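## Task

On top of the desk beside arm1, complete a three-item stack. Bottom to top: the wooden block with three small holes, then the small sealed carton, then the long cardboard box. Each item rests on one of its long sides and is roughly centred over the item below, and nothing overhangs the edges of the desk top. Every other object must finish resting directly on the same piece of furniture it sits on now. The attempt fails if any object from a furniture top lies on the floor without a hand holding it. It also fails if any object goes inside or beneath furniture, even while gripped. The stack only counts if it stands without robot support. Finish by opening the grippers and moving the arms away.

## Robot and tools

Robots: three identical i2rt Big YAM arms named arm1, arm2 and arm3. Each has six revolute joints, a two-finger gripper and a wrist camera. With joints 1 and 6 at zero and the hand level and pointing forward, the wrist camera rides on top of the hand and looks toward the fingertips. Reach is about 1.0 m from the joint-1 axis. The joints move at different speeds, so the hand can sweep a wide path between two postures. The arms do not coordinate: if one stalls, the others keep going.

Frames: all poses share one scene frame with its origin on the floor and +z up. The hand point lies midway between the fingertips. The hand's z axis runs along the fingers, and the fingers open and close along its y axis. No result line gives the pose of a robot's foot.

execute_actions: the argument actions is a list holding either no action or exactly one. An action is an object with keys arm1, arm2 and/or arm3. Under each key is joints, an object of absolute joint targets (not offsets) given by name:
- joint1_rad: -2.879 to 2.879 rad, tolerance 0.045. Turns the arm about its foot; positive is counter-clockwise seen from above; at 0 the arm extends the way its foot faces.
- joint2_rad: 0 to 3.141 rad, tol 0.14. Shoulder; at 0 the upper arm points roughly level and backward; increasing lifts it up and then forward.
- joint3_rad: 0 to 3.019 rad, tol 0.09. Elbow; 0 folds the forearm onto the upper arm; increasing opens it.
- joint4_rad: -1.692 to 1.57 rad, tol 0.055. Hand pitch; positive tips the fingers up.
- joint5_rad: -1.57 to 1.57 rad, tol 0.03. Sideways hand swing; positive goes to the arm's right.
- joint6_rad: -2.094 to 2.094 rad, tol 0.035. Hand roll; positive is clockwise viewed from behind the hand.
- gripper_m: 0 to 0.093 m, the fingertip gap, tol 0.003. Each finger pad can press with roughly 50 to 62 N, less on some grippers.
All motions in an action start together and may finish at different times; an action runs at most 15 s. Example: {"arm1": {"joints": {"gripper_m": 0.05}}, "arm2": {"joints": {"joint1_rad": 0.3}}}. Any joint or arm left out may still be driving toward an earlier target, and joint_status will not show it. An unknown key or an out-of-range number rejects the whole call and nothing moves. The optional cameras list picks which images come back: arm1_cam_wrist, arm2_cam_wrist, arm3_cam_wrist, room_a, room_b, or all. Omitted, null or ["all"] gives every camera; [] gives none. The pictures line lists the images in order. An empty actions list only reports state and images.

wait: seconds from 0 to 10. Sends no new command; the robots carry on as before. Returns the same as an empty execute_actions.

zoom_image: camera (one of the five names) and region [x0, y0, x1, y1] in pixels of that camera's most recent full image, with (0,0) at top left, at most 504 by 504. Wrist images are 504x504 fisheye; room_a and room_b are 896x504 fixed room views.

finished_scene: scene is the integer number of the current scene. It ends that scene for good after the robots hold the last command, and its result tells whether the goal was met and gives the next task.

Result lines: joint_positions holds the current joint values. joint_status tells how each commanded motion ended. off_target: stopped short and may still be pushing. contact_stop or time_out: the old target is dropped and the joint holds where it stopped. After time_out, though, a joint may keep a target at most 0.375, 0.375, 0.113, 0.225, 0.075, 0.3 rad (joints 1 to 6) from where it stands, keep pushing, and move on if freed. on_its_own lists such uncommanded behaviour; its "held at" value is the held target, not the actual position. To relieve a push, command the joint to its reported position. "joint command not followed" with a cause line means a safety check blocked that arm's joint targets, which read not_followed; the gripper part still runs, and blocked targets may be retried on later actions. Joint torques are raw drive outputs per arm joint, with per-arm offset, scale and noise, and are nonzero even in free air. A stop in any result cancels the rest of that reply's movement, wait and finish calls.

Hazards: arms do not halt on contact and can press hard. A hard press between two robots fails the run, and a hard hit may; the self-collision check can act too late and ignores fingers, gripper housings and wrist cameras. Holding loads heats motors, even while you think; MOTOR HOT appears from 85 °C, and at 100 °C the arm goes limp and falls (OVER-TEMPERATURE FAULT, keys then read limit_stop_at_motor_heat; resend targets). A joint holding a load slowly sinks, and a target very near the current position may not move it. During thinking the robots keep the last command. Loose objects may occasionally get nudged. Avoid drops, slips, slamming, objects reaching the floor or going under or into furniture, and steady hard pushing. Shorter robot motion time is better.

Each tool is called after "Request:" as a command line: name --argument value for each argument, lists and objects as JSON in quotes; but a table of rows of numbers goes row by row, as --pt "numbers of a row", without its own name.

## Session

Request:
execute_actions --actions '[]'

Scene clock: 0.00 s.
Joint torques (N m, as the arm reports them, + toward a larger angle): no reading
arm1.joint_positions: joint1_rad=+0.344 joint2_rad=+0.386 joint3_rad=+1.397 joint4_rad=-1.379 joint5_rad=+0.244 joint6_rad=-0.771 gripper_m=+0.095
arm1.joint_status: not commanded
arm1.hand: x=-1.1576 y=+0.2401 z=+1.3716 quat_wxyz=(-0.090, -0.421, -0.702, +0.568) (m; scene frame)
arm2.joint_positions: joint1_rad=+0.590 joint2_rad=+0.383 joint3_rad=+1.385 joint4_rad=-1.258 joint5_rad=-0.280 joint6_rad=+0.612 gripper_m=+0.094
arm2.joint_status: not commanded
arm2.hand: x=-0.1190 y=-0.1547 z=+1.4830 quat_wxyz=(-0.050, +0.571, -0.539, -0.618) (m; scene frame)
arm3.joint_positions: joint1_rad=+0.339 joint2_rad=+0.633 joint3_rad=+1.392 joint4_rad=-1.417 joint5_rad=-0.175 joint6_rad=-0.260 gripper_m=+0.095
arm3.joint_status: not commanded
arm3.hand: x=+0.9946 y=+0.0806 z=+1.3304 quat_wxyz=(-0.218, +0.833, -0.332, -0.386) (m; scene frame)
pictures: arm1_cam_wrist, arm2_cam_wrist, arm3_cam_wrist, room_a, room_b
Images, in order (width x height): arm1_cam_wrist 504x504, arm2_cam_wrist 504x504, arm3_cam_wrist 504x504, room_a 896x504, room_b 896x504.

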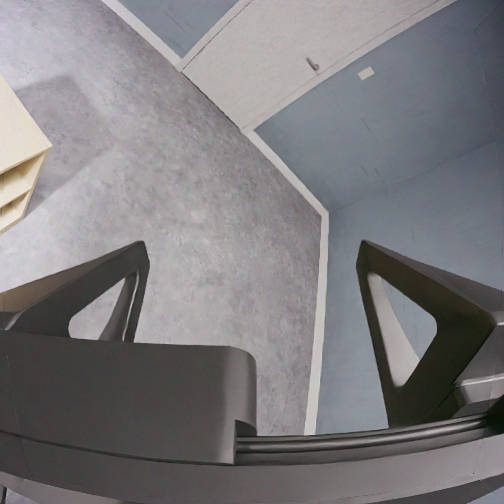

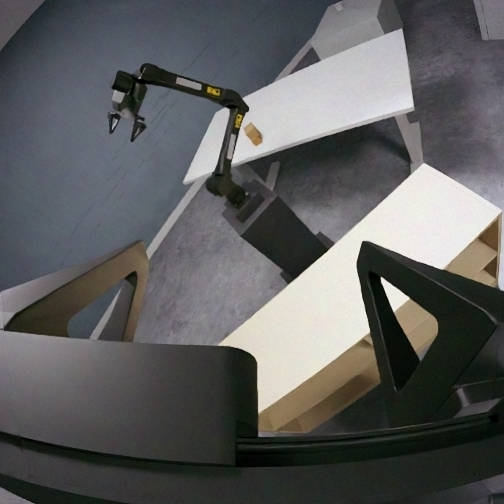

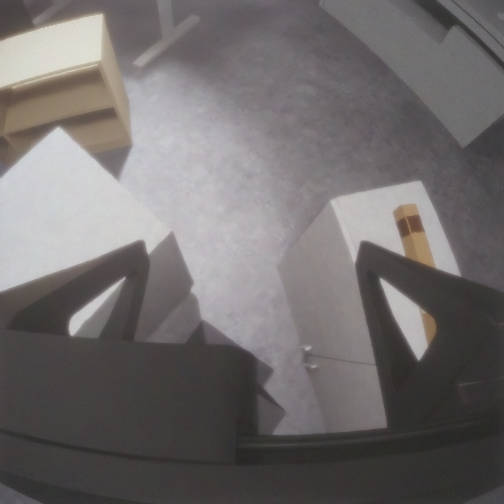

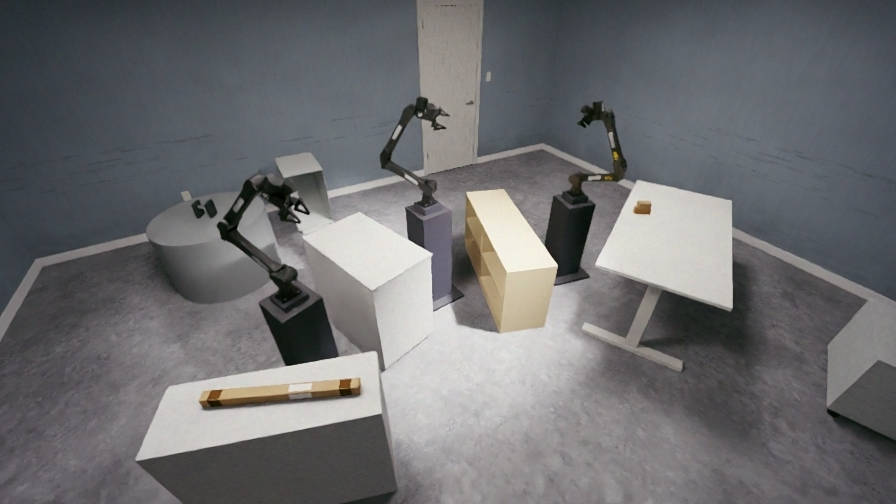

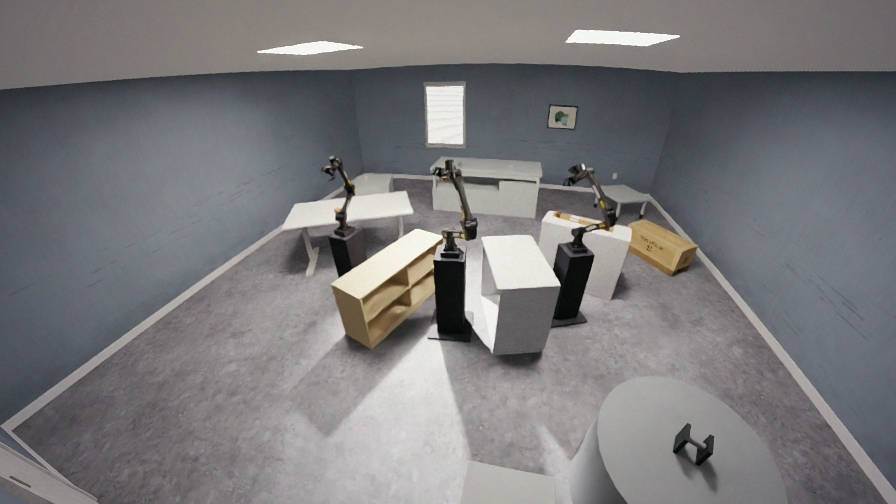

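Request:
zoom_image --camera "room_a" --region '[590, 170, 750, 260]'

Request:
zoom_image --camera "arm2_cam_wrist" --region '[180, 20, 430, 220]'

Request:
zoom_image --camera "room_a" --region '[130, 280, 450, 480]'

Request:
zoom_image --camera "room_b" --region '[270, 140, 720, 360]'

Region (590, 170, 750, 260) of room_a's 896x504 image, scaled by 3.150, with more detail than that image has; it fills the top 284 rows of this view, and the rest is white.

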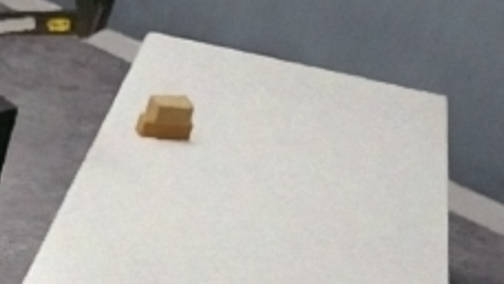

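Region (180, 20, 430, 220) of arm2_cam_wrist's 504x504 image, scaled by 2.016, with more detail than that image has; it fills the top 403 rows of this view, and the rest is white.

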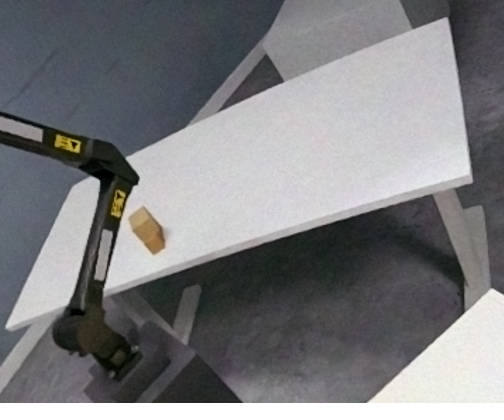

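Region (130, 280, 450, 480) of room_a's 896x504 image, scaled by 1.575, with more detail than that image has; it fills the top 315 rows of this view, and the rest is white.

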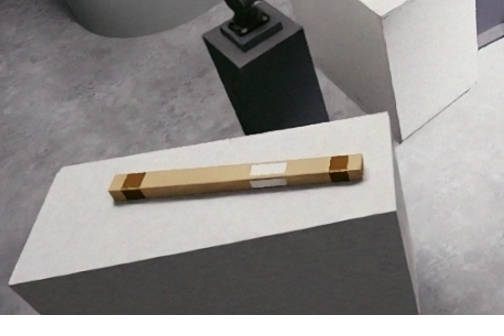

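Region (270, 140, 720, 360) of room_b's 896x504 image, scaled by 1.120, with more detail than that image has; it fills the top 246 rows of this view, and the rest is white.

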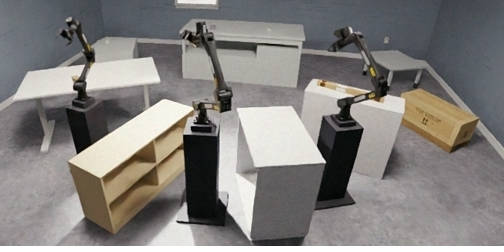

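Request:
execute_actions --actions '[{"arm3":{"joints":{"joint1_rad":-0.625,"joint2_rad":1.90,"joint3_rad":1.69,"joint4_rad":-1.30,"joint5_rad":0,"joint6_rad":1.75,"gripper_m":0.093}},"arm2":{"joints":{"joint1_rad":-1.3,"joint2_rad":1.0,"joint3_rad":1.2,"joint4_rad":-1.5,"joint5_rad":0,"joint6_rad":-1.66,"gripper_m":0.093}},"arm1":{"joints":{"joint1_rad":-2.22,"joint2_rad":1.74,"joint3_rad":1.67,"joint4_rad":-1.44,"joint5_rad":0,"joint6_rad":0,"gripper_m":0.093}}}]'

Scene clock: 8.93 s.
Joint torques (N m, as the arm reports them, + toward a larger angle): arm1=[  0.46 -17.36  10.51   0.37  -0.08   0.05] | arm2=[-2.29 -6.28  7.98  0.24 -0.04 -0.15] | arm3=[ -0.5  -18.71  12.05   0.38   0.11   0.11]
arm1.joint_positions: joint1_rad=-2.228 joint2_rad=+1.759 joint3_rad=+1.657 joint4_rad=-1.433 joint5_rad=+0.000 joint6_rad=-0.016 gripper_m=+0.093
arm1.joint_status: all done
arm1.hand: x=-1.3439 y=+0.8498 z=+1.0024 quat_wxyz=(+0.004, -0.851, +0.524, +0.019) (m; scene frame)
arm2.joint_positions: joint1_rad=-1.296 joint2_rad=+1.012 joint3_rad=+1.200 joint4_rad=-1.488 joint5_rad=+0.000 joint6_rad=-1.646 gripper_m=+0.093
arm2.joint_status: all done
arm2.hand: x=+0.2973 y=-0.2094 z=+1.2077 quat_wxyz=(-0.103, +0.768, -0.626, +0.088) (m; scene frame)
arm3.joint_positions: joint1_rad=-0.631 joint2_rad=+1.897 joint3_rad=+1.670 joint4_rad=-1.305 joint5_rad=+0.000 joint6_rad=+1.738 gripper_m=+0.093
arm3.joint_status: all done
arm3.hand: x=+1.4121 y=+0.4061 z=+0.9464 quat_wxyz=(-0.008, -0.330, -0.944, -0.021) (m; scene frame)
pictures: arm1_cam_wrist, arm2_cam_wrist, arm3_cam_wrist, room_a, room_b
Images, in order (width x height): arm1_cam_wrist 504x504, arm2_cam_wrist 504x504, arm3_cam_wrist 504x504, room_a 896x504, room_b 896x504.

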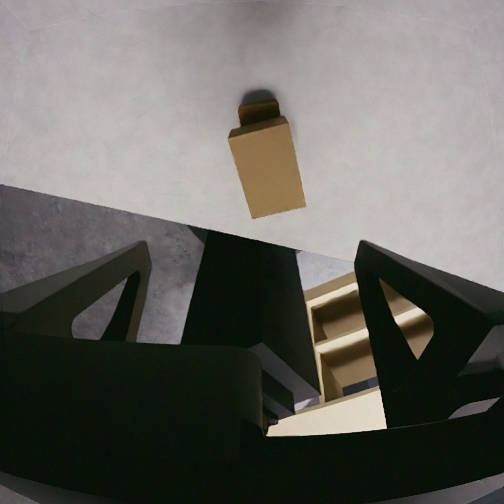

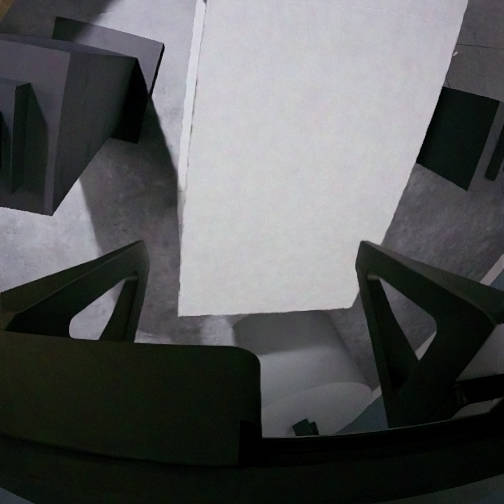

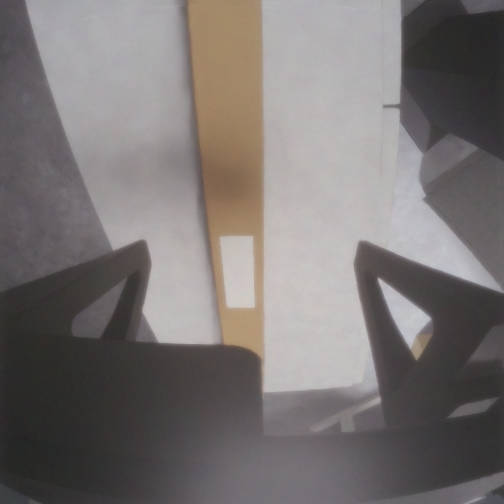

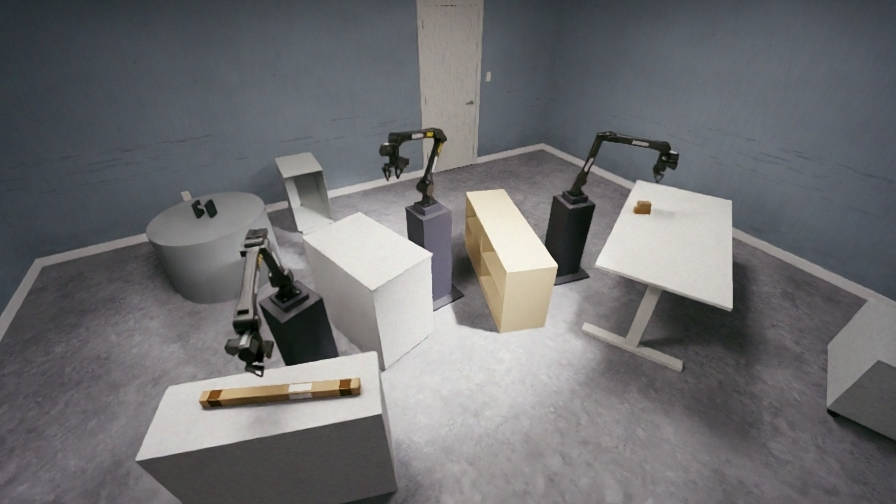

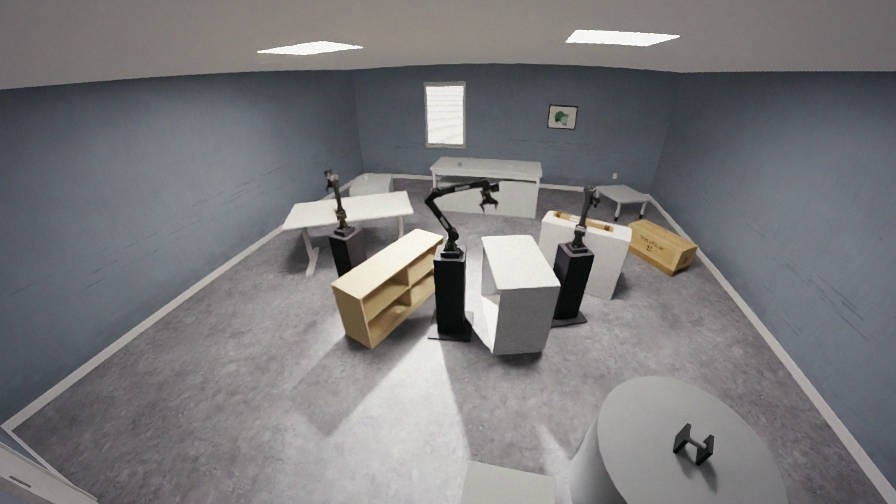

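Request:
zoom_image --camera "arm1_cam_wrist" --region '[190, 70, 350, 250]'

Request:
zoom_image --camera "room_a" --region '[615, 190, 675, 225]'

Region (190, 70, 350, 250) of arm1_cam_wrist's 504x504 image, scaled by 2.800, with more detail than that image has.

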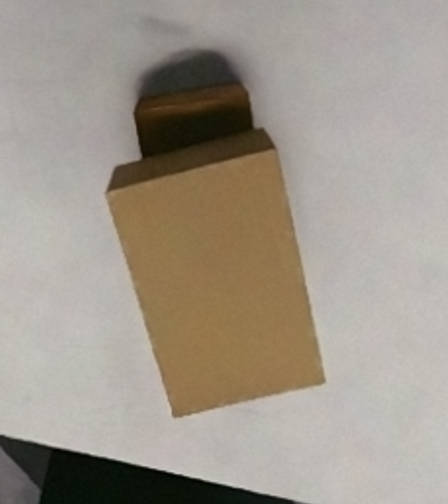

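Region (615, 190, 675, 225) of room_a's 896x504 image, scaled by 8.400, with more detail than that image has; it fills the top 294 rows of this view, and the rest is white.

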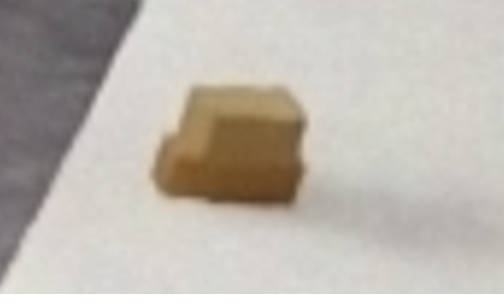

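Request:
zoom_image --camera "room_a" --region '[190, 330, 370, 420]'

Region (190, 330, 370, 420) of room_a's 896x504 image, scaled by 2.800, with more detail than that image has.

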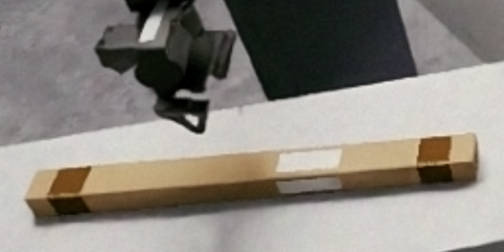

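Request:
execute_actions --actions '[{"arm3":{"joints":{"joint1_rad":-0.565,"joint2_rad":2.068,"joint3_rad":1.66,"joint4_rad":-1.16,"joint6_rad":1.778}},"arm1":{"joints":{"joint1_rad":0.8,"joint2_rad":1.3,"joint3_rad":1.5,"joint4_rad":-1.5,"joint6_rad":1.83}}}]' --cameras '["arm3_cam_wrist","arm1_cam_wrist"]'

Scene clock: 18.97 s.
Joint torques (N m, as the arm reports them, + toward a larger angle): arm1=[ -0.63 -10.     9.68   0.75   0.04   0.04] | arm2=[-2.33 -6.33  7.99  0.26 -0.02 -0.15] | arm3=[ -1.39 -20.24  10.3    0.65   0.1    0.13]
arm1.joint_positions: joint1_rad=+0.801 joint2_rad=+1.314 joint3_rad=+1.498 joint4_rad=-1.494 joint5_rad=+0.000 joint6_rad=+1.812 gripper_m=+0.093
arm1.joint_status: all done
arm1.hand: x=-0.9614 y=-0.0491 z=+1.1442 quat_wxyz=(-0.127, -0.990, -0.049, -0.031) (m; scene frame)
arm2.joint_positions: joint1_rad=-1.296 joint2_rad=+1.012 joint3_rad=+1.200 joint4_rad=-1.488 joint5_rad=+0.000 joint6_rad=-1.647 gripper_m=+0.093
arm2.joint_status: not commanded
arm2.hand: x=+0.2973 y=-0.2094 z=+1.2077 quat_wxyz=(-0.103, +0.769, -0.625, +0.088) (m; scene frame)
arm3.joint_positions: joint1_rad=-0.559 joint2_rad=+2.070 joint3_rad=+1.649 joint4_rad=-1.175 joint5_rad=+0.000 joint6_rad=+1.766 gripper_m=+0.093
arm3.joint_status: all done
arm3.hand: x=+1.3821 y=+0.4394 z=+0.8384 quat_wxyz=(-0.003, -0.310, -0.951, +0.012) (m; scene frame)
pictures: arm1_cam_wrist, arm3_cam_wrist
Images, in order (width x height): arm1_cam_wrist 504x504, arm3_cam_wrist 504x504.

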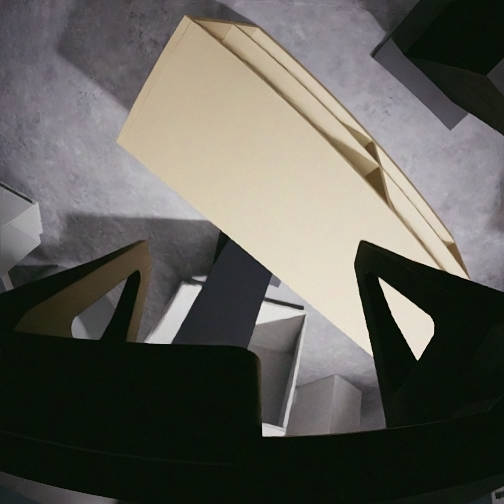

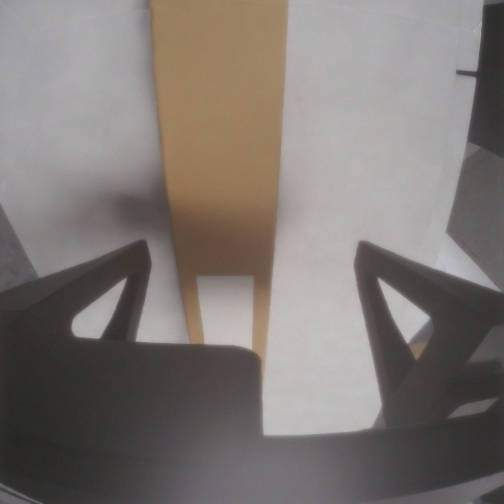

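Request:
execute_actions --actions '[{"arm3":{"joints":{"joint2_rad":2.135,"joint3_rad":1.645,"joint4_rad":-1.056}}}]' --cameras '["arm3_cam_wrist"]'

Scene clock: 20.43 s.
Joint torques (N m, as the arm reports them, + toward a larger angle): arm1=[-0.55 -9.99  9.67  0.75  0.04  0.05] | arm2=[-1.99 -6.56  8.01  0.23 -0.04 -0.15] | arm3=[ -1.4  -19.1    8.93   0.91   0.11   0.11]
arm1.joint_positions: joint1_rad=+0.801 joint2_rad=+1.314 joint3_rad=+1.498 joint4_rad=-1.494 joint5_rad=+0.000 joint6_rad=+1.812 gripper_m=+0.093
arm1.joint_status: not commanded
arm1.hand: x=-0.9614 y=-0.0491 z=+1.1442 quat_wxyz=(-0.127, -0.990, -0.049, -0.031) (m; scene frame)
arm2.joint_positions: joint1_rad=-1.296 joint2_rad=+1.012 joint3_rad=+1.200 joint4_rad=-1.488 joint5_rad=+0.000 joint6_rad=-1.647 gripper_m=+0.093
arm2.joint_status: not commanded
arm2.hand: x=+0.2973 y=-0.2094 z=+1.2077 quat_wxyz=(-0.103, +0.769, -0.625, +0.088) (m; scene frame)
arm3.joint_positions: joint1_rad=-0.559 joint2_rad=+2.107 joint3_rad=+1.647 joint4_rad=-1.075 joint5_rad=+0.000 joint6_rad=+1.767 gripper_m=+0.093
arm3.joint_status: all done
arm3.hand: x=+1.3906 y=+0.4572 z=+0.8161 quat_wxyz=(-0.007, -0.310, -0.950, -0.019) (m; scene frame)
pictures: arm3_cam_wrist
Images, in order (width x height): arm3_cam_wrist 504x504.

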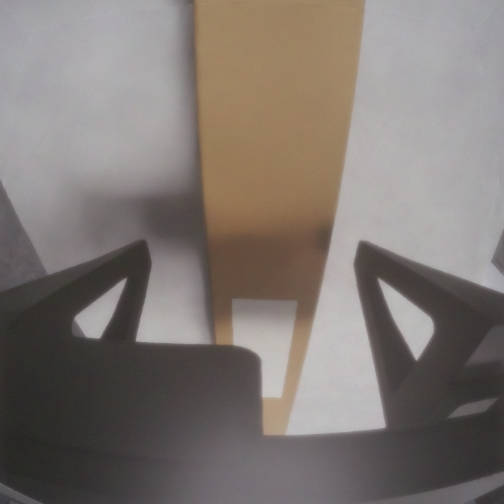

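Request:
execute_actions --actions '[]'

Scene clock: 22.00 s.
Joint torques (N m, as the arm reports them, + toward a larger angle): arm1=[-0.57 -9.99  9.67  0.75  0.04  0.04] | arm2=[-2.18 -6.43  7.96  0.21 -0.04 -0.14] | arm3=[ -1.31 -18.25   8.97   0.91   0.11   0.12]
arm1.joint_positions: joint1_rad=+0.801 joint2_rad=+1.314 joint3_rad=+1.498 joint4_rad=-1.494 joint5_rad=+0.000 joint6_rad=+1.812 gripper_m=+0.093
arm1.joint_status: not commanded
arm1.hand: x=-0.9614 y=-0.0491 z=+1.1442 quat_wxyz=(-0.127, -0.990, -0.049, -0.031) (m; scene frame)
arm2.joint_positions: joint1_rad=-1.296 joint2_rad=+1.012 joint3_rad=+1.200 joint4_rad=-1.488 joint5_rad=+0.000 joint6_rad=-1.647 gripper_m=+0.093
arm2.joint_status: not commanded
arm2.hand: x=+0.2973 y=-0.2094 z=+1.2077 quat_wxyz=(-0.103, +0.769, -0.625, +0.088) (m; scene frame)
arm3.joint_positions: joint1_rad=-0.559 joint2_rad=+2.107 joint3_rad=+1.647 joint4_rad=-1.075 joint5_rad=+0.000 joint6_rad=+1.767 gripper_m=+0.093
arm3.joint_status: all done
arm3.hand: x=+1.3906 y=+0.4572 z=+0.8161 quat_wxyz=(-0.007, -0.310, -0.950, -0.019) (m; scene frame)
pictures: arm1_cam_wrist, arm2_cam_wrist, arm3_cam_wrist, room_a, room_b
Images, in order (width x height): arm1_cam_wrist 504x504, arm2_cam_wrist 504x504, arm3_cam_wrist 504x504, room_a 896x504, room_b 896x504.

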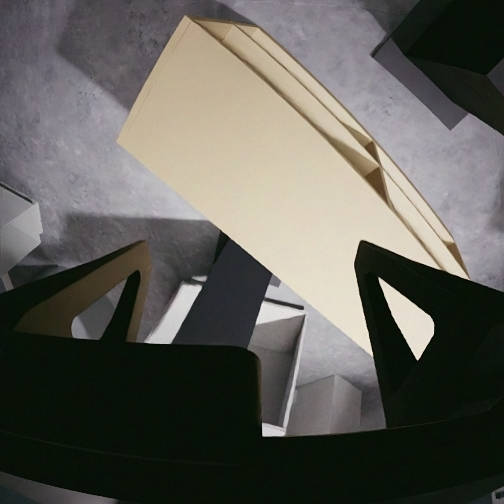

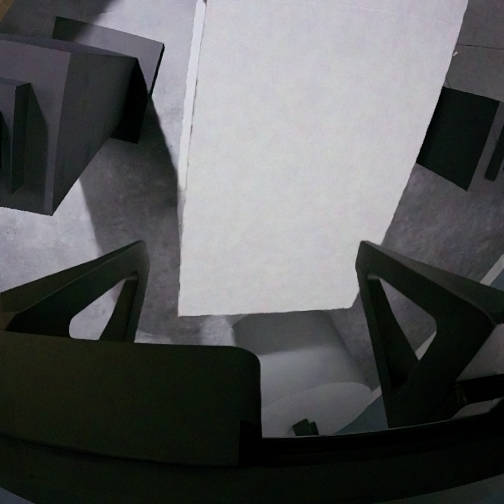

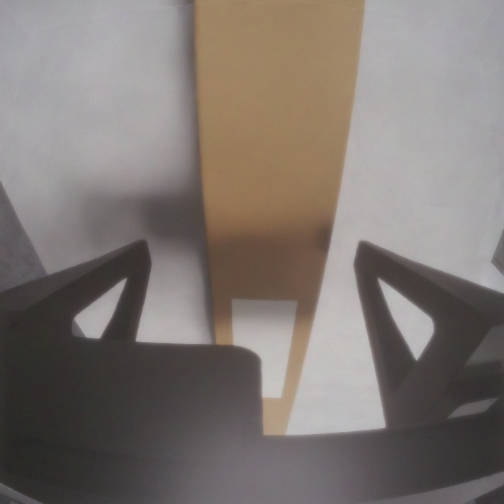

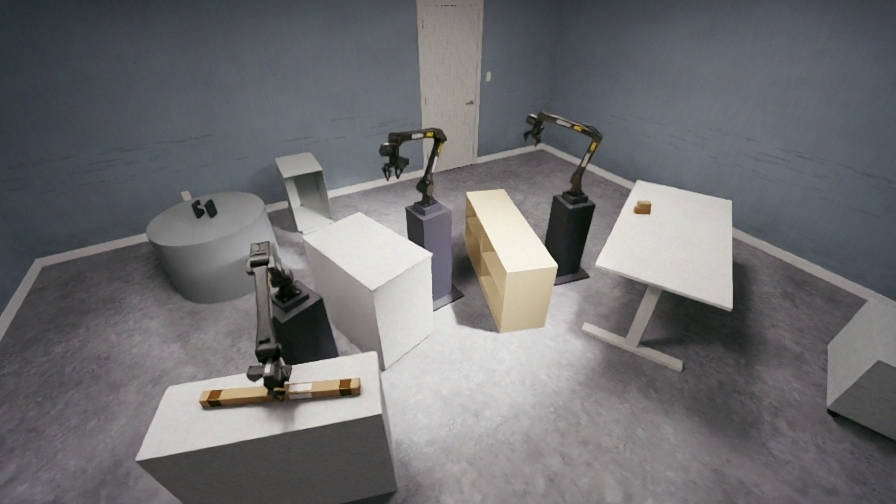

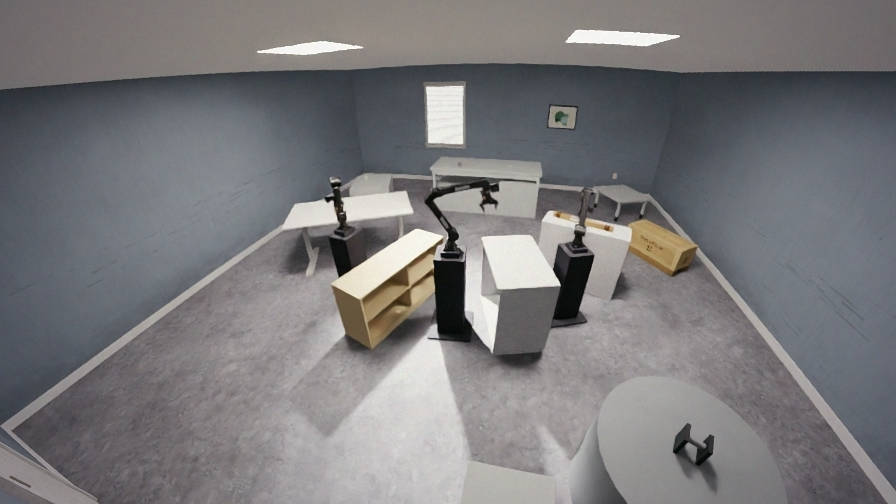

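Request:
execute_actions --actions '[{"arm3":{"joints":{"joint3_rad":1.585,"joint4_rad":-1.01}},"arm2":{"joints":{"joint1_rad":-0.9}}}]' --cameras '["arm3_cam_wrist"]'

Scene clock: 23.40 s.
Joint torques (N m, as the arm reports them, + toward a larger angle): arm1=[ -0.55 -10.01   9.67   0.75   0.04   0.05] | arm2=[-1.57 -6.28  7.92  0.25 -0.04 -0.16] | arm3=[ -1.33 -17.8    9.     0.84   0.11   0.12]
arm1.joint_positions: joint1_rad=+0.801 joint2_rad=+1.314 joint3_rad=+1.498 joint4_rad=-1.494 joint5_rad=+0.000 joint6_rad=+1.812 gripper_m=+0.093
arm1.joint_status: not commanded
arm1.hand: x=-0.9614 y=-0.0491 z=+1.1442 quat_wxyz=(-0.127, -0.990, -0.049, -0.031) (m; scene frame)
arm2.joint_positions: joint1_rad=-0.903 joint2_rad=+1.012 joint3_rad=+1.200 joint4_rad=-1.488 joint5_rad=+0.000 joint6_rad=-1.647 gripper_m=+0.093
arm2.joint_status: all done
arm2.hand: x=+0.2574 y=-0.0913 z=+1.2094 quat_wxyz=(-0.120, +0.876, -0.463, +0.068) (m; scene frame)
arm3.joint_positions: joint1_rad=-0.559 joint2_rad=+2.109 joint3_rad=+1.583 joint4_rad=-1.028 joint5_rad=+0.000 joint6_rad=+1.767 gripper_m=+0.093
arm3.joint_status: all done
arm3.hand: x=+1.3841 y=+0.4428 z=+0.7935 quat_wxyz=(-0.006, -0.310, -0.951, -0.009) (m; scene frame)
pictures: arm3_cam_wrist
Images, in order (width x height): arm3_cam_wrist 504x504.

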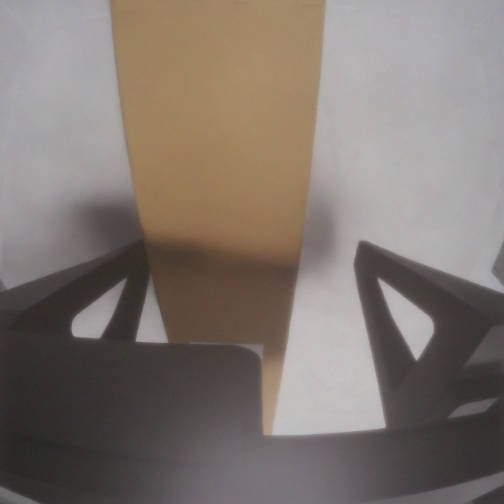

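Request:
execute_actions --actions '[{"arm3":{"joints":{"gripper_m":0.03}}}]' --cameras '["arm3_cam_wrist"]'

Scene clock: 24.20 s.
Joint torques (N m, as the arm reports them, + toward a larger angle): arm1=[-0.56 -9.97  9.67  0.74  0.05  0.05] | arm2=[-1.43 -6.05  7.99  0.2  -0.02 -0.16] | arm3=[ -1.35 -18.1    9.04   0.78   0.1    0.1 ]
arm1.joint_positions: joint1_rad=+0.801 joint2_rad=+1.314 joint3_rad=+1.498 joint4_rad=-1.494 joint5_rad=+0.000 joint6_rad=+1.812 gripper_m=+0.093
arm1.joint_status: not commanded
arm1.hand: x=-0.9614 y=-0.0491 z=+1.1442 quat_wxyz=(-0.127, -0.990, -0.049, -0.031) (m; scene frame)
arm2.joint_positions: joint1_rad=-0.903 joint2_rad=+1.012 joint3_rad=+1.200 joint4_rad=-1.488 joint5_rad=+0.000 joint6_rad=-1.647 gripper_m=+0.093
arm2.joint_status: not commanded
arm2.hand: x=+0.2574 y=-0.0913 z=+1.2094 quat_wxyz=(-0.120, +0.876, -0.463, +0.068) (m; scene frame)
arm3.joint_positions: joint1_rad=-0.559 joint2_rad=+2.109 joint3_rad=+1.583 joint4_rad=-1.026 joint5_rad=+0.000 joint6_rad=+1.768 gripper_m=+0.049
arm3.joint_status: gripper_m off_target (ended at +0.049, target +0.030)
arm3.hand: x=+1.3843 y=+0.4432 z=+0.7935 quat_wxyz=(-0.006, -0.311, -0.950, -0.010) (m; scene frame)
pictures: arm3_cam_wrist
Images, in order (width x height): arm3_cam_wrist 504x504.

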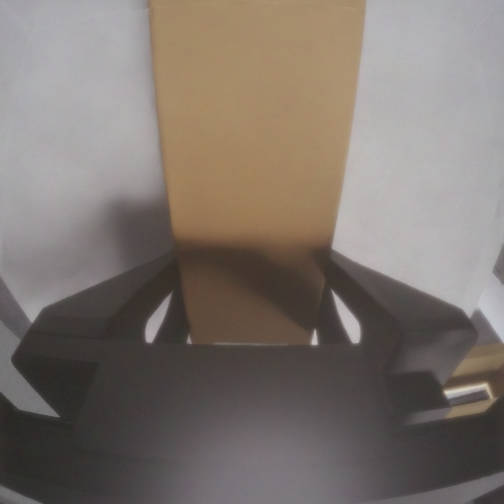

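Request:
execute_actions --actions '[{"arm3":{"joints":{"joint2_rad":1.90,"joint4_rad":-1.24}}}]' --cameras '[]'

Request:
execute_actions --actions '[{"arm3":{"joints":{"joint1_rad":1.74,"joint2_rad":1.90,"joint3_rad":1.56,"joint4_rad":-1.22,"joint6_rad":1.80}}}]' --cameras '["arm3_cam_wrist","room_a","room_b"]'

Scene clock: 26.63 s.
Joint torques (N m, as the arm reports them, + toward a larger angle): arm1=[-0.57 -9.94  9.67  0.75  0.04  0.04] | arm2=[-1.72 -6.38  7.96  0.32 -0.03 -0.15] | arm3=[ -1.34 -16.16  11.04  -0.5    0.11   0.1 ]
arm1.joint_positions: joint1_rad=+0.801 joint2_rad=+1.314 joint3_rad=+1.498 joint4_rad=-1.494 joint5_rad=+0.000 joint6_rad=+1.812 gripper_m=+0.093
arm1.joint_status: not commanded
arm1.hand: x=-0.9614 y=-0.0491 z=+1.1442 quat_wxyz=(-0.127, -0.990, -0.049, -0.031) (m; scene frame)
arm2.joint_positions: joint1_rad=-0.903 joint2_rad=+1.012 joint3_rad=+1.200 joint4_rad=-1.488 joint5_rad=+0.000 joint6_rad=-1.647 gripper_m=+0.093
arm2.joint_status: not commanded
arm2.hand: x=+0.2574 y=-0.0913 z=+1.2094 quat_wxyz=(-0.120, +0.876, -0.463, +0.068) (m; scene frame)
arm3.joint_positions: joint1_rad=-0.559 joint2_rad=+1.876 joint3_rad=+1.573 joint4_rad=-1.223 joint5_rad=+0.000 joint6_rad=+1.768 gripper_m=+0.049
arm3.joint_status: all done
arm3.hand: x=+1.3691 y=+0.4133 z=+0.9217 quat_wxyz=(-0.007, -0.311, -0.950, -0.023) (m; scene frame)
pictures: none
No camera images: the call's "cameras" was empty. Leave "cameras" out to get every camera's image.

Scene clock: 28.90 s.
Joint torques (N m, as the arm reports them, + toward a larger angle): arm1=[ -0.55 -10.01   9.68   0.75   0.04   0.05] | arm2=[-1.42 -6.04  7.89  0.24 -0.04 -0.13] | arm3=[ -1.15 -16.96   9.59   0.22   0.12   0.12]
arm1.joint_positions: joint1_rad=+0.801 joint2_rad=+1.314 joint3_rad=+1.498 joint4_rad=-1.494 joint5_rad=+0.000 joint6_rad=+1.812 gripper_m=+0.093
arm1.joint_status: not commanded
arm1.hand: x=-0.9614 y=-0.0491 z=+1.1442 quat_wxyz=(-0.127, -0.990, -0.049, -0.031) (m; scene frame)
arm2.joint_positions: joint1_rad=-0.903 joint2_rad=+1.012 joint3_rad=+1.200 joint4_rad=-1.488 joint5_rad=+0.000 joint6_rad=-1.647 gripper_m=+0.093
arm2.joint_status: not commanded
arm2.hand: x=+0.2574 y=-0.0913 z=+1.2094 quat_wxyz=(-0.120, +0.876, -0.463, +0.068) (m; scene frame)
arm3.joint_positions: joint1_rad=+1.749 joint2_rad=+1.884 joint3_rad=+1.561 joint4_rad=-1.223 joint5_rad=-0.001 joint6_rad=+1.788 gripper_m=+0.049
arm3.joint_status: all done
arm3.hand: x=+0.5804 y=-0.2789 z=+0.9057 quat_wxyz=(+0.008, +0.737, -0.676, -0.002) (m; scene frame)
pictures: arm3_cam_wrist, room_a, room_b
Images, in order (width x height): arm3_cam_wrist 504x504, room_a 896x504, room_b 896x504.

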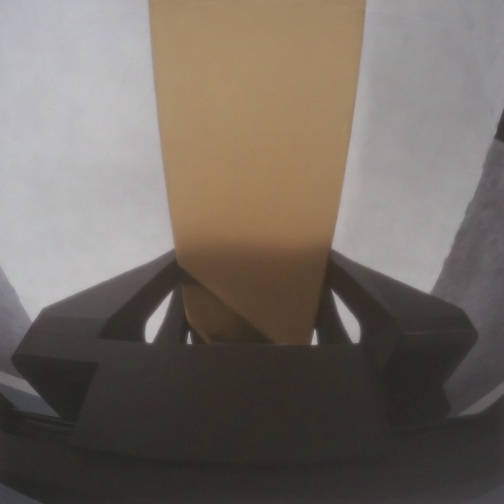

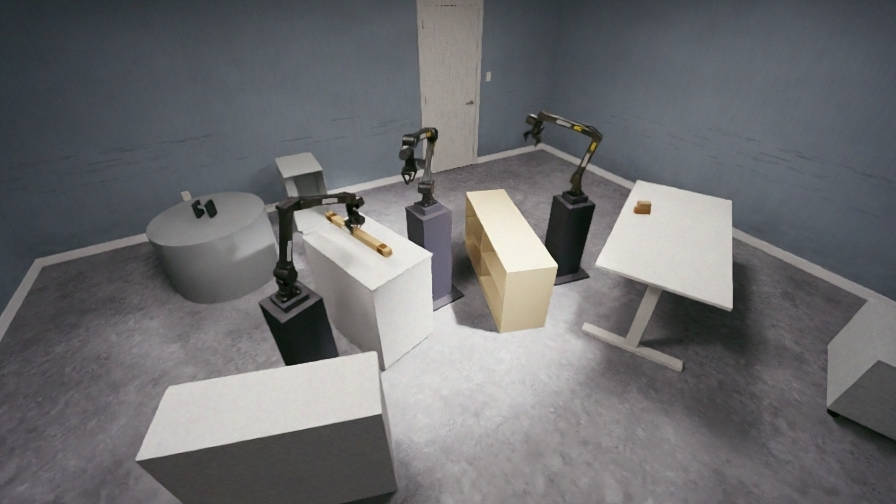

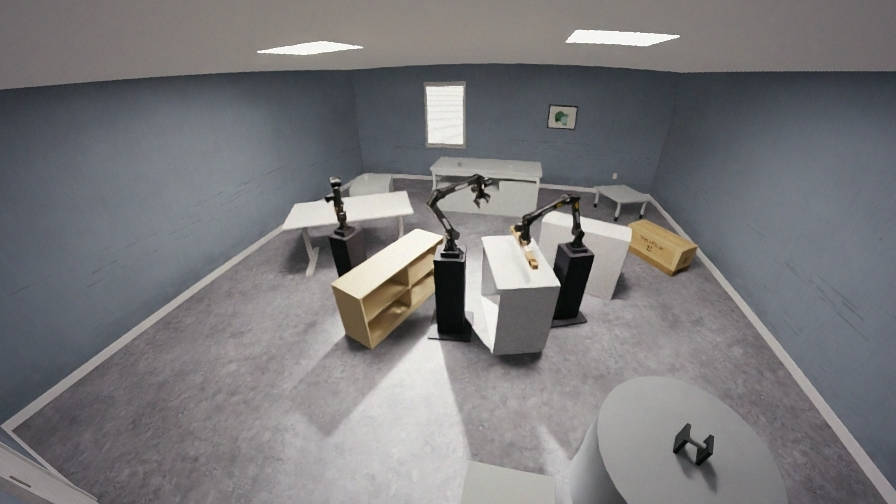

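Request:
execute_actions --actions '[{"arm3":{"joints":{"joint2_rad":1.97,"joint3_rad":1.45,"joint4_rad":-1.05}}}]' --cameras '["arm3_cam_wrist","room_a"]'

Scene clock: 30.70 s.
Joint torques (N m, as the arm reports them, + toward a larger angle): arm1=[ -0.57 -10.     9.67   0.75   0.05   0.04] | arm2=[-1.48 -6.16  7.96  0.27 -0.03 -0.14] | arm3=[ -1.32 -17.64   9.41   0.71   0.13   0.13]
arm1.joint_positions: joint1_rad=+0.801 joint2_rad=+1.314 joint3_rad=+1.498 joint4_rad=-1.494 joint5_rad=+0.000 joint6_rad=+1.812 gripper_m=+0.093
arm1.joint_status: not commanded
arm1.hand: x=-0.9614 y=-0.0491 z=+1.1442 quat_wxyz=(-0.127, -0.990, -0.049, -0.031) (m; scene frame)
arm2.joint_positions: joint1_rad=-0.903 joint2_rad=+1.012 joint3_rad=+1.200 joint4_rad=-1.488 joint5_rad=+0.000 joint6_rad=-1.647 gripper_m=+0.093
arm2.joint_status: not commanded
arm2.hand: x=+0.2574 y=-0.0913 z=+1.2094 quat_wxyz=(-0.120, +0.876, -0.463, +0.068) (m; scene frame)
arm3.joint_positions: joint1_rad=+1.749 joint2_rad=+1.970 joint3_rad=+1.441 joint4_rad=-1.067 joint5_rad=-0.001 joint6_rad=+1.788 gripper_m=+0.049
arm3.joint_status: all done
arm3.hand: x=+0.5969 y=-0.2741 z=+0.8177 quat_wxyz=(-0.014, +0.736, -0.676, +0.011) (m; scene frame)
pictures: arm3_cam_wrist, room_a
Images, in order (width x height): arm3_cam_wrist 504x504, room_a 896x504.

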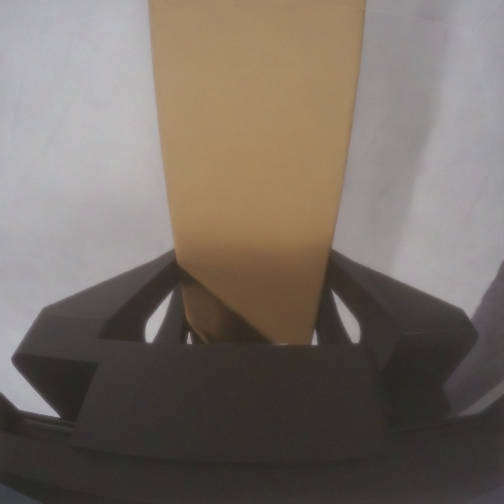

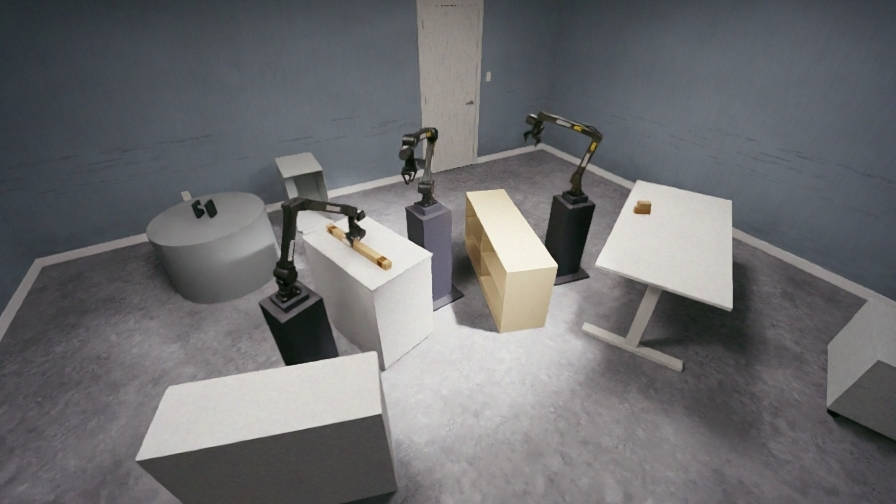

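Request:
execute_actions --actions '[{"arm3":{"joints":{"joint3_rad":1.41,"joint4_rad":-1.01}}}]' --cameras '["arm3_cam_wrist"]'

Scene clock: 31.53 s.
Joint torques (N m, as the arm reports them, + toward a larger angle): arm1=[-0.59 -9.96  9.67  0.75  0.04  0.04] | arm2=[-1.4  -6.15  7.91  0.23 -0.04 -0.12] | arm3=[ -1.31 -17.82   7.76   0.73   0.07   0.11]
arm1.joint_positions: joint1_rad=+0.801 joint2_rad=+1.314 joint3_rad=+1.498 joint4_rad=-1.494 joint5_rad=+0.000 joint6_rad=+1.812 gripper_m=+0.093
arm1.joint_status: not commanded
arm1.hand: x=-0.9614 y=-0.0491 z=+1.1442 quat_wxyz=(-0.127, -0.990, -0.049, -0.031) (m; scene frame)
arm2.joint_positions: joint1_rad=-0.903 joint2_rad=+1.012 joint3_rad=+1.200 joint4_rad=-1.488 joint5_rad=+0.000 joint6_rad=-1.647 gripper_m=+0.093
arm2.joint_status: not commanded
arm2.hand: x=+0.2574 y=-0.0913 z=+1.2094 quat_wxyz=(-0.120, +0.876, -0.463, +0.068) (m; scene frame)
arm3.joint_positions: joint1_rad=+1.749 joint2_rad=+1.967 joint3_rad=+1.418 joint4_rad=-1.027 joint5_rad=+0.001 joint6_rad=+1.789 gripper_m=+0.049
arm3.joint_status: all done
arm3.hand: x=+0.5965 y=-0.2739 z=+0.8119 quat_wxyz=(-0.005, +0.736, -0.677, +0.005) (m; scene frame)
pictures: arm3_cam_wrist
Images, in order (width x height): arm3_cam_wrist 504x504.

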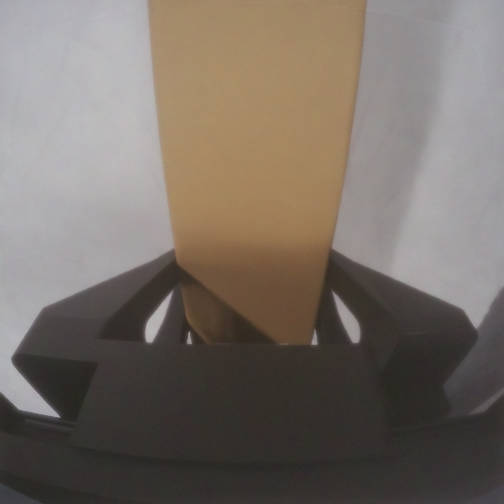

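Request:
execute_actions --actions '[{"arm3":{"joints":{"gripper_m":0.093,"joint3_rad":1.418}}}]' --cameras '["arm3_cam_wrist"]'

Scene clock: 33.47 s.
Joint torques (N m, as the arm reports them, + toward a larger angle): arm1=[ -0.56 -10.     9.67   0.76   0.05   0.05] | arm2=[-1.47 -6.2   7.96  0.24 -0.03 -0.15] | arm3=[ -1.2  -18.     8.47   0.74   0.07   0.11]
arm1.joint_positions: joint1_rad=+0.801 joint2_rad=+1.314 joint3_rad=+1.498 joint4_rad=-1.494 joint5_rad=+0.000 joint6_rad=+1.812 gripper_m=+0.093
arm1.joint_status: not commanded
arm1.hand: x=-0.9614 y=-0.0491 z=+1.1442 quat_wxyz=(-0.127, -0.990, -0.049, -0.031) (m; scene frame)
arm2.joint_positions: joint1_rad=-0.903 joint2_rad=+1.012 joint3_rad=+1.200 joint4_rad=-1.488 joint5_rad=+0.000 joint6_rad=-1.647 gripper_m=+0.093
arm2.joint_status: not commanded
arm2.hand: x=+0.2574 y=-0.0913 z=+1.2094 quat_wxyz=(-0.120, +0.876, -0.463, +0.068) (m; scene frame)
arm3.joint_positions: joint1_rad=+1.749 joint2_rad=+1.967 joint3_rad=+1.418 joint4_rad=-1.027 joint5_rad=+0.001 joint6_rad=+1.789 gripper_m=+0.093
arm3.joint_status: all done
arm3.hand: x=+0.5965 y=-0.2739 z=+0.8119 quat_wxyz=(-0.005, +0.736, -0.677, +0.005) (m; scene frame)
pictures: arm3_cam_wrist
Images, in order (width x height): arm3_cam_wrist 504x504.

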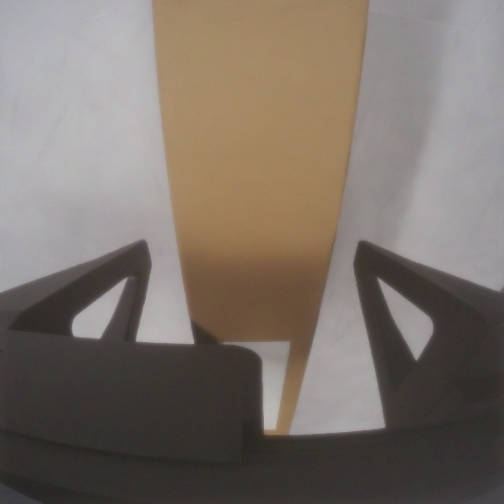

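Request:
execute_actions --actions '[{"arm3":{"joints":{"joint2_rad":1.70,"joint4_rad":-1.28}},"arm2":{"joints":{"joint1_rad":-1.458,"joint6_rad":-1.70}}}]' --cameras '[]'

Request:
execute_actions --actions '[{"arm3":{"joints":{"joint1_rad":0.6,"joint2_rad":1.2,"joint4_rad":-1.5}},"arm2":{"joints":{"joint1_rad":-1.458,"joint2_rad":1.6,"joint3_rad":1.5,"joint4_rad":-1.46,"joint6_rad":-1.70}}}]' --cameras '["room_a","arm2_cam_wrist"]'

Scene clock: 35.67 s.
Joint torques (N m, as the arm reports them, + toward a larger angle): arm1=[-0.54 -9.98  9.67  0.76  0.04  0.04] | arm2=[-2.01 -6.33  7.91  0.27 -0.03 -0.16] | arm3=[ -1.31 -13.09  10.62  -0.6    0.07   0.11]
arm1.joint_positions: joint1_rad=+0.801 joint2_rad=+1.314 joint3_rad=+1.498 joint4_rad=-1.494 joint5_rad=+0.000 joint6_rad=+1.812 gripper_m=+0.093
arm1.joint_status: not commanded
arm1.hand: x=-0.9614 y=-0.0491 z=+1.1442 quat_wxyz=(-0.127, -0.990, -0.049, -0.031) (m; scene frame)
arm2.joint_positions: joint1_rad=-1.454 joint2_rad=+1.012 joint3_rad=+1.200 joint4_rad=-1.488 joint5_rad=+0.000 joint6_rad=-1.687 gripper_m=+0.093
arm2.joint_status: all done
arm2.hand: x=+0.2999 y=-0.2595 z=+1.2069 quat_wxyz=(-0.093, +0.731, -0.669, +0.097) (m; scene frame)
arm3.joint_positions: joint1_rad=+1.749 joint2_rad=+1.678 joint3_rad=+1.411 joint4_rad=-1.263 joint5_rad=+0.001 joint6_rad=+1.789 gripper_m=+0.093
arm3.joint_status: all done
arm3.hand: x=+0.6402 y=-0.2597 z=+0.9567 quat_wxyz=(+0.014, +0.736, -0.677, -0.006) (m; scene frame)
pictures: none
No camera images: the call's "cameras" was empty. Leave "cameras" out to get every camera's image.

Scene clock: 37.23 s.
Joint torques (N m, as the arm reports them, + toward a larger angle): arm1=[ -0.55 -10.     9.67   0.76   0.04   0.04] | arm2=[ -1.81 -14.8   10.13   0.31  -0.03  -0.17] | arm3=[-0.65 -7.5  11.44 -0.05  0.06  0.08]
arm1.joint_positions: joint1_rad=+0.801 joint2_rad=+1.314 joint3_rad=+1.498 joint4_rad=-1.494 joint5_rad=+0.000 joint6_rad=+1.812 gripper_m=+0.093
arm1.joint_status: not commanded
arm1.hand: x=-0.9614 y=-0.0491 z=+1.1442 quat_wxyz=(-0.127, -0.990, -0.049, -0.031) (m; scene frame)
arm2.joint_positions: joint1_rad=-1.454 joint2_rad=+1.612 joint3_rad=+1.459 joint4_rad=-1.465 joint5_rad=+0.000 joint6_rad=-1.688 gripper_m=+0.093
arm2.joint_status: all done
arm2.hand: x=+0.4512 y=-0.2618 z=+1.0864 quat_wxyz=(+0.011, +0.738, -0.674, -0.024) (m; scene frame)
arm3.joint_positions: joint1_rad=+0.601 joint2_rad=+1.189 joint3_rad=+1.410 joint4_rad=-1.481 joint5_rad=+0.001 joint6_rad=+1.789 gripper_m=+0.093
arm3.joint_status: all done
arm3.hand: x=+0.8642 y=+0.1848 z=+1.1624 quat_wxyz=(+0.065, +0.248, -0.957, -0.137) (m; scene frame)
pictures: arm2_cam_wrist, room_a
Images, in order (width x height): arm2_cam_wrist 504x504, room_a 896x504.

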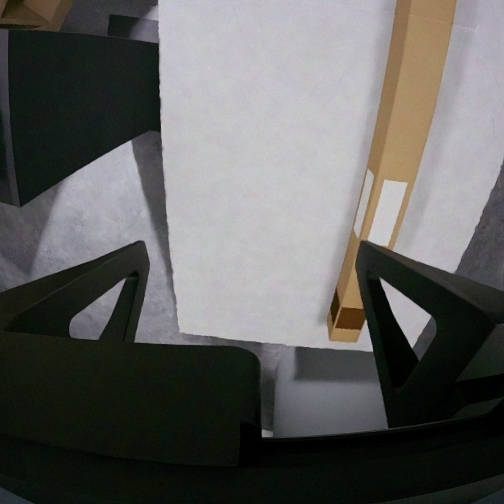

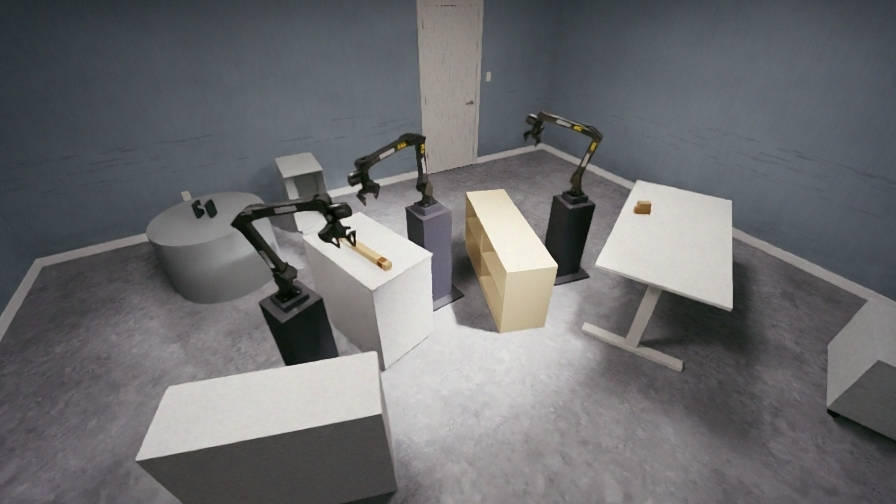

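Request:
execute_actions --actions '[{"arm3":{"joints":{"joint1_rad":0.0}},"arm2":{"joints":{"joint1_rad":-1.47,"joint2_rad":2.055,"joint3_rad":1.705,"joint4_rad":-1.17}}}]' --cameras '["arm2_cam_wrist"]'

Scene clock: 39.10 s.
Joint torques (N m, as the arm reports them, + toward a larger angle): arm1=[ -0.56 -10.     9.68   0.75   0.04   0.05] | arm2=[ -2.49 -21.29   8.44   0.67  -0.03  -0.16] | arm3=[-1.1  -6.88 11.38 -0.03  0.08  0.07]
arm1.joint_positions: joint1_rad=+0.801 joint2_rad=+1.314 joint3_rad=+1.498 joint4_rad=-1.494 joint5_rad=+0.000 joint6_rad=+1.812 gripper_m=+0.093
arm1.joint_status: not commanded
arm1.hand: x=-0.9614 y=-0.0491 z=+1.1442 quat_wxyz=(-0.127, -0.990, -0.049, -0.031) (m; scene frame)
arm2.joint_positions: joint1_rad=-1.460 joint2_rad=+2.074 joint3_rad=+1.680 joint4_rad=-1.180 joint5_rad=+0.000 joint6_rad=-1.688 gripper_m=+0.093
arm2.joint_status: all done
arm2.hand: x=+0.5956 y=-0.2675 z=+0.9208 quat_wxyz=(-0.004, +0.736, -0.677, -0.007) (m; scene frame)
arm3.joint_positions: joint1_rad=+0.003 joint2_rad=+1.189 joint3_rad=+1.410 joint4_rad=-1.481 joint5_rad=+0.000 joint6_rad=+1.789 gripper_m=+0.093
arm3.joint_status: all done
arm3.hand: x=+1.0745 y=+0.2799 z=+1.1643 quat_wxyz=(+0.022, -0.045, -0.987, -0.152) (m; scene frame)
pictures: arm2_cam_wrist
Images, in order (width x height): arm2_cam_wrist 504x504.

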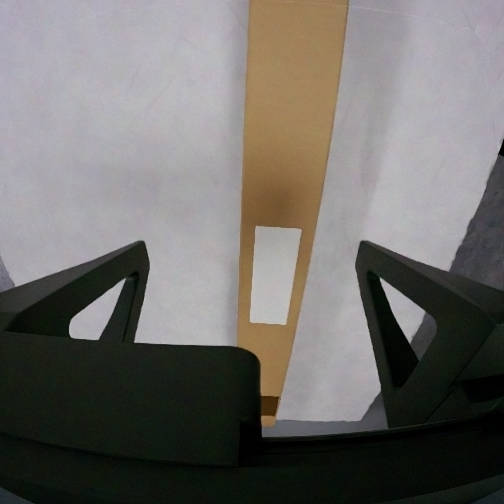

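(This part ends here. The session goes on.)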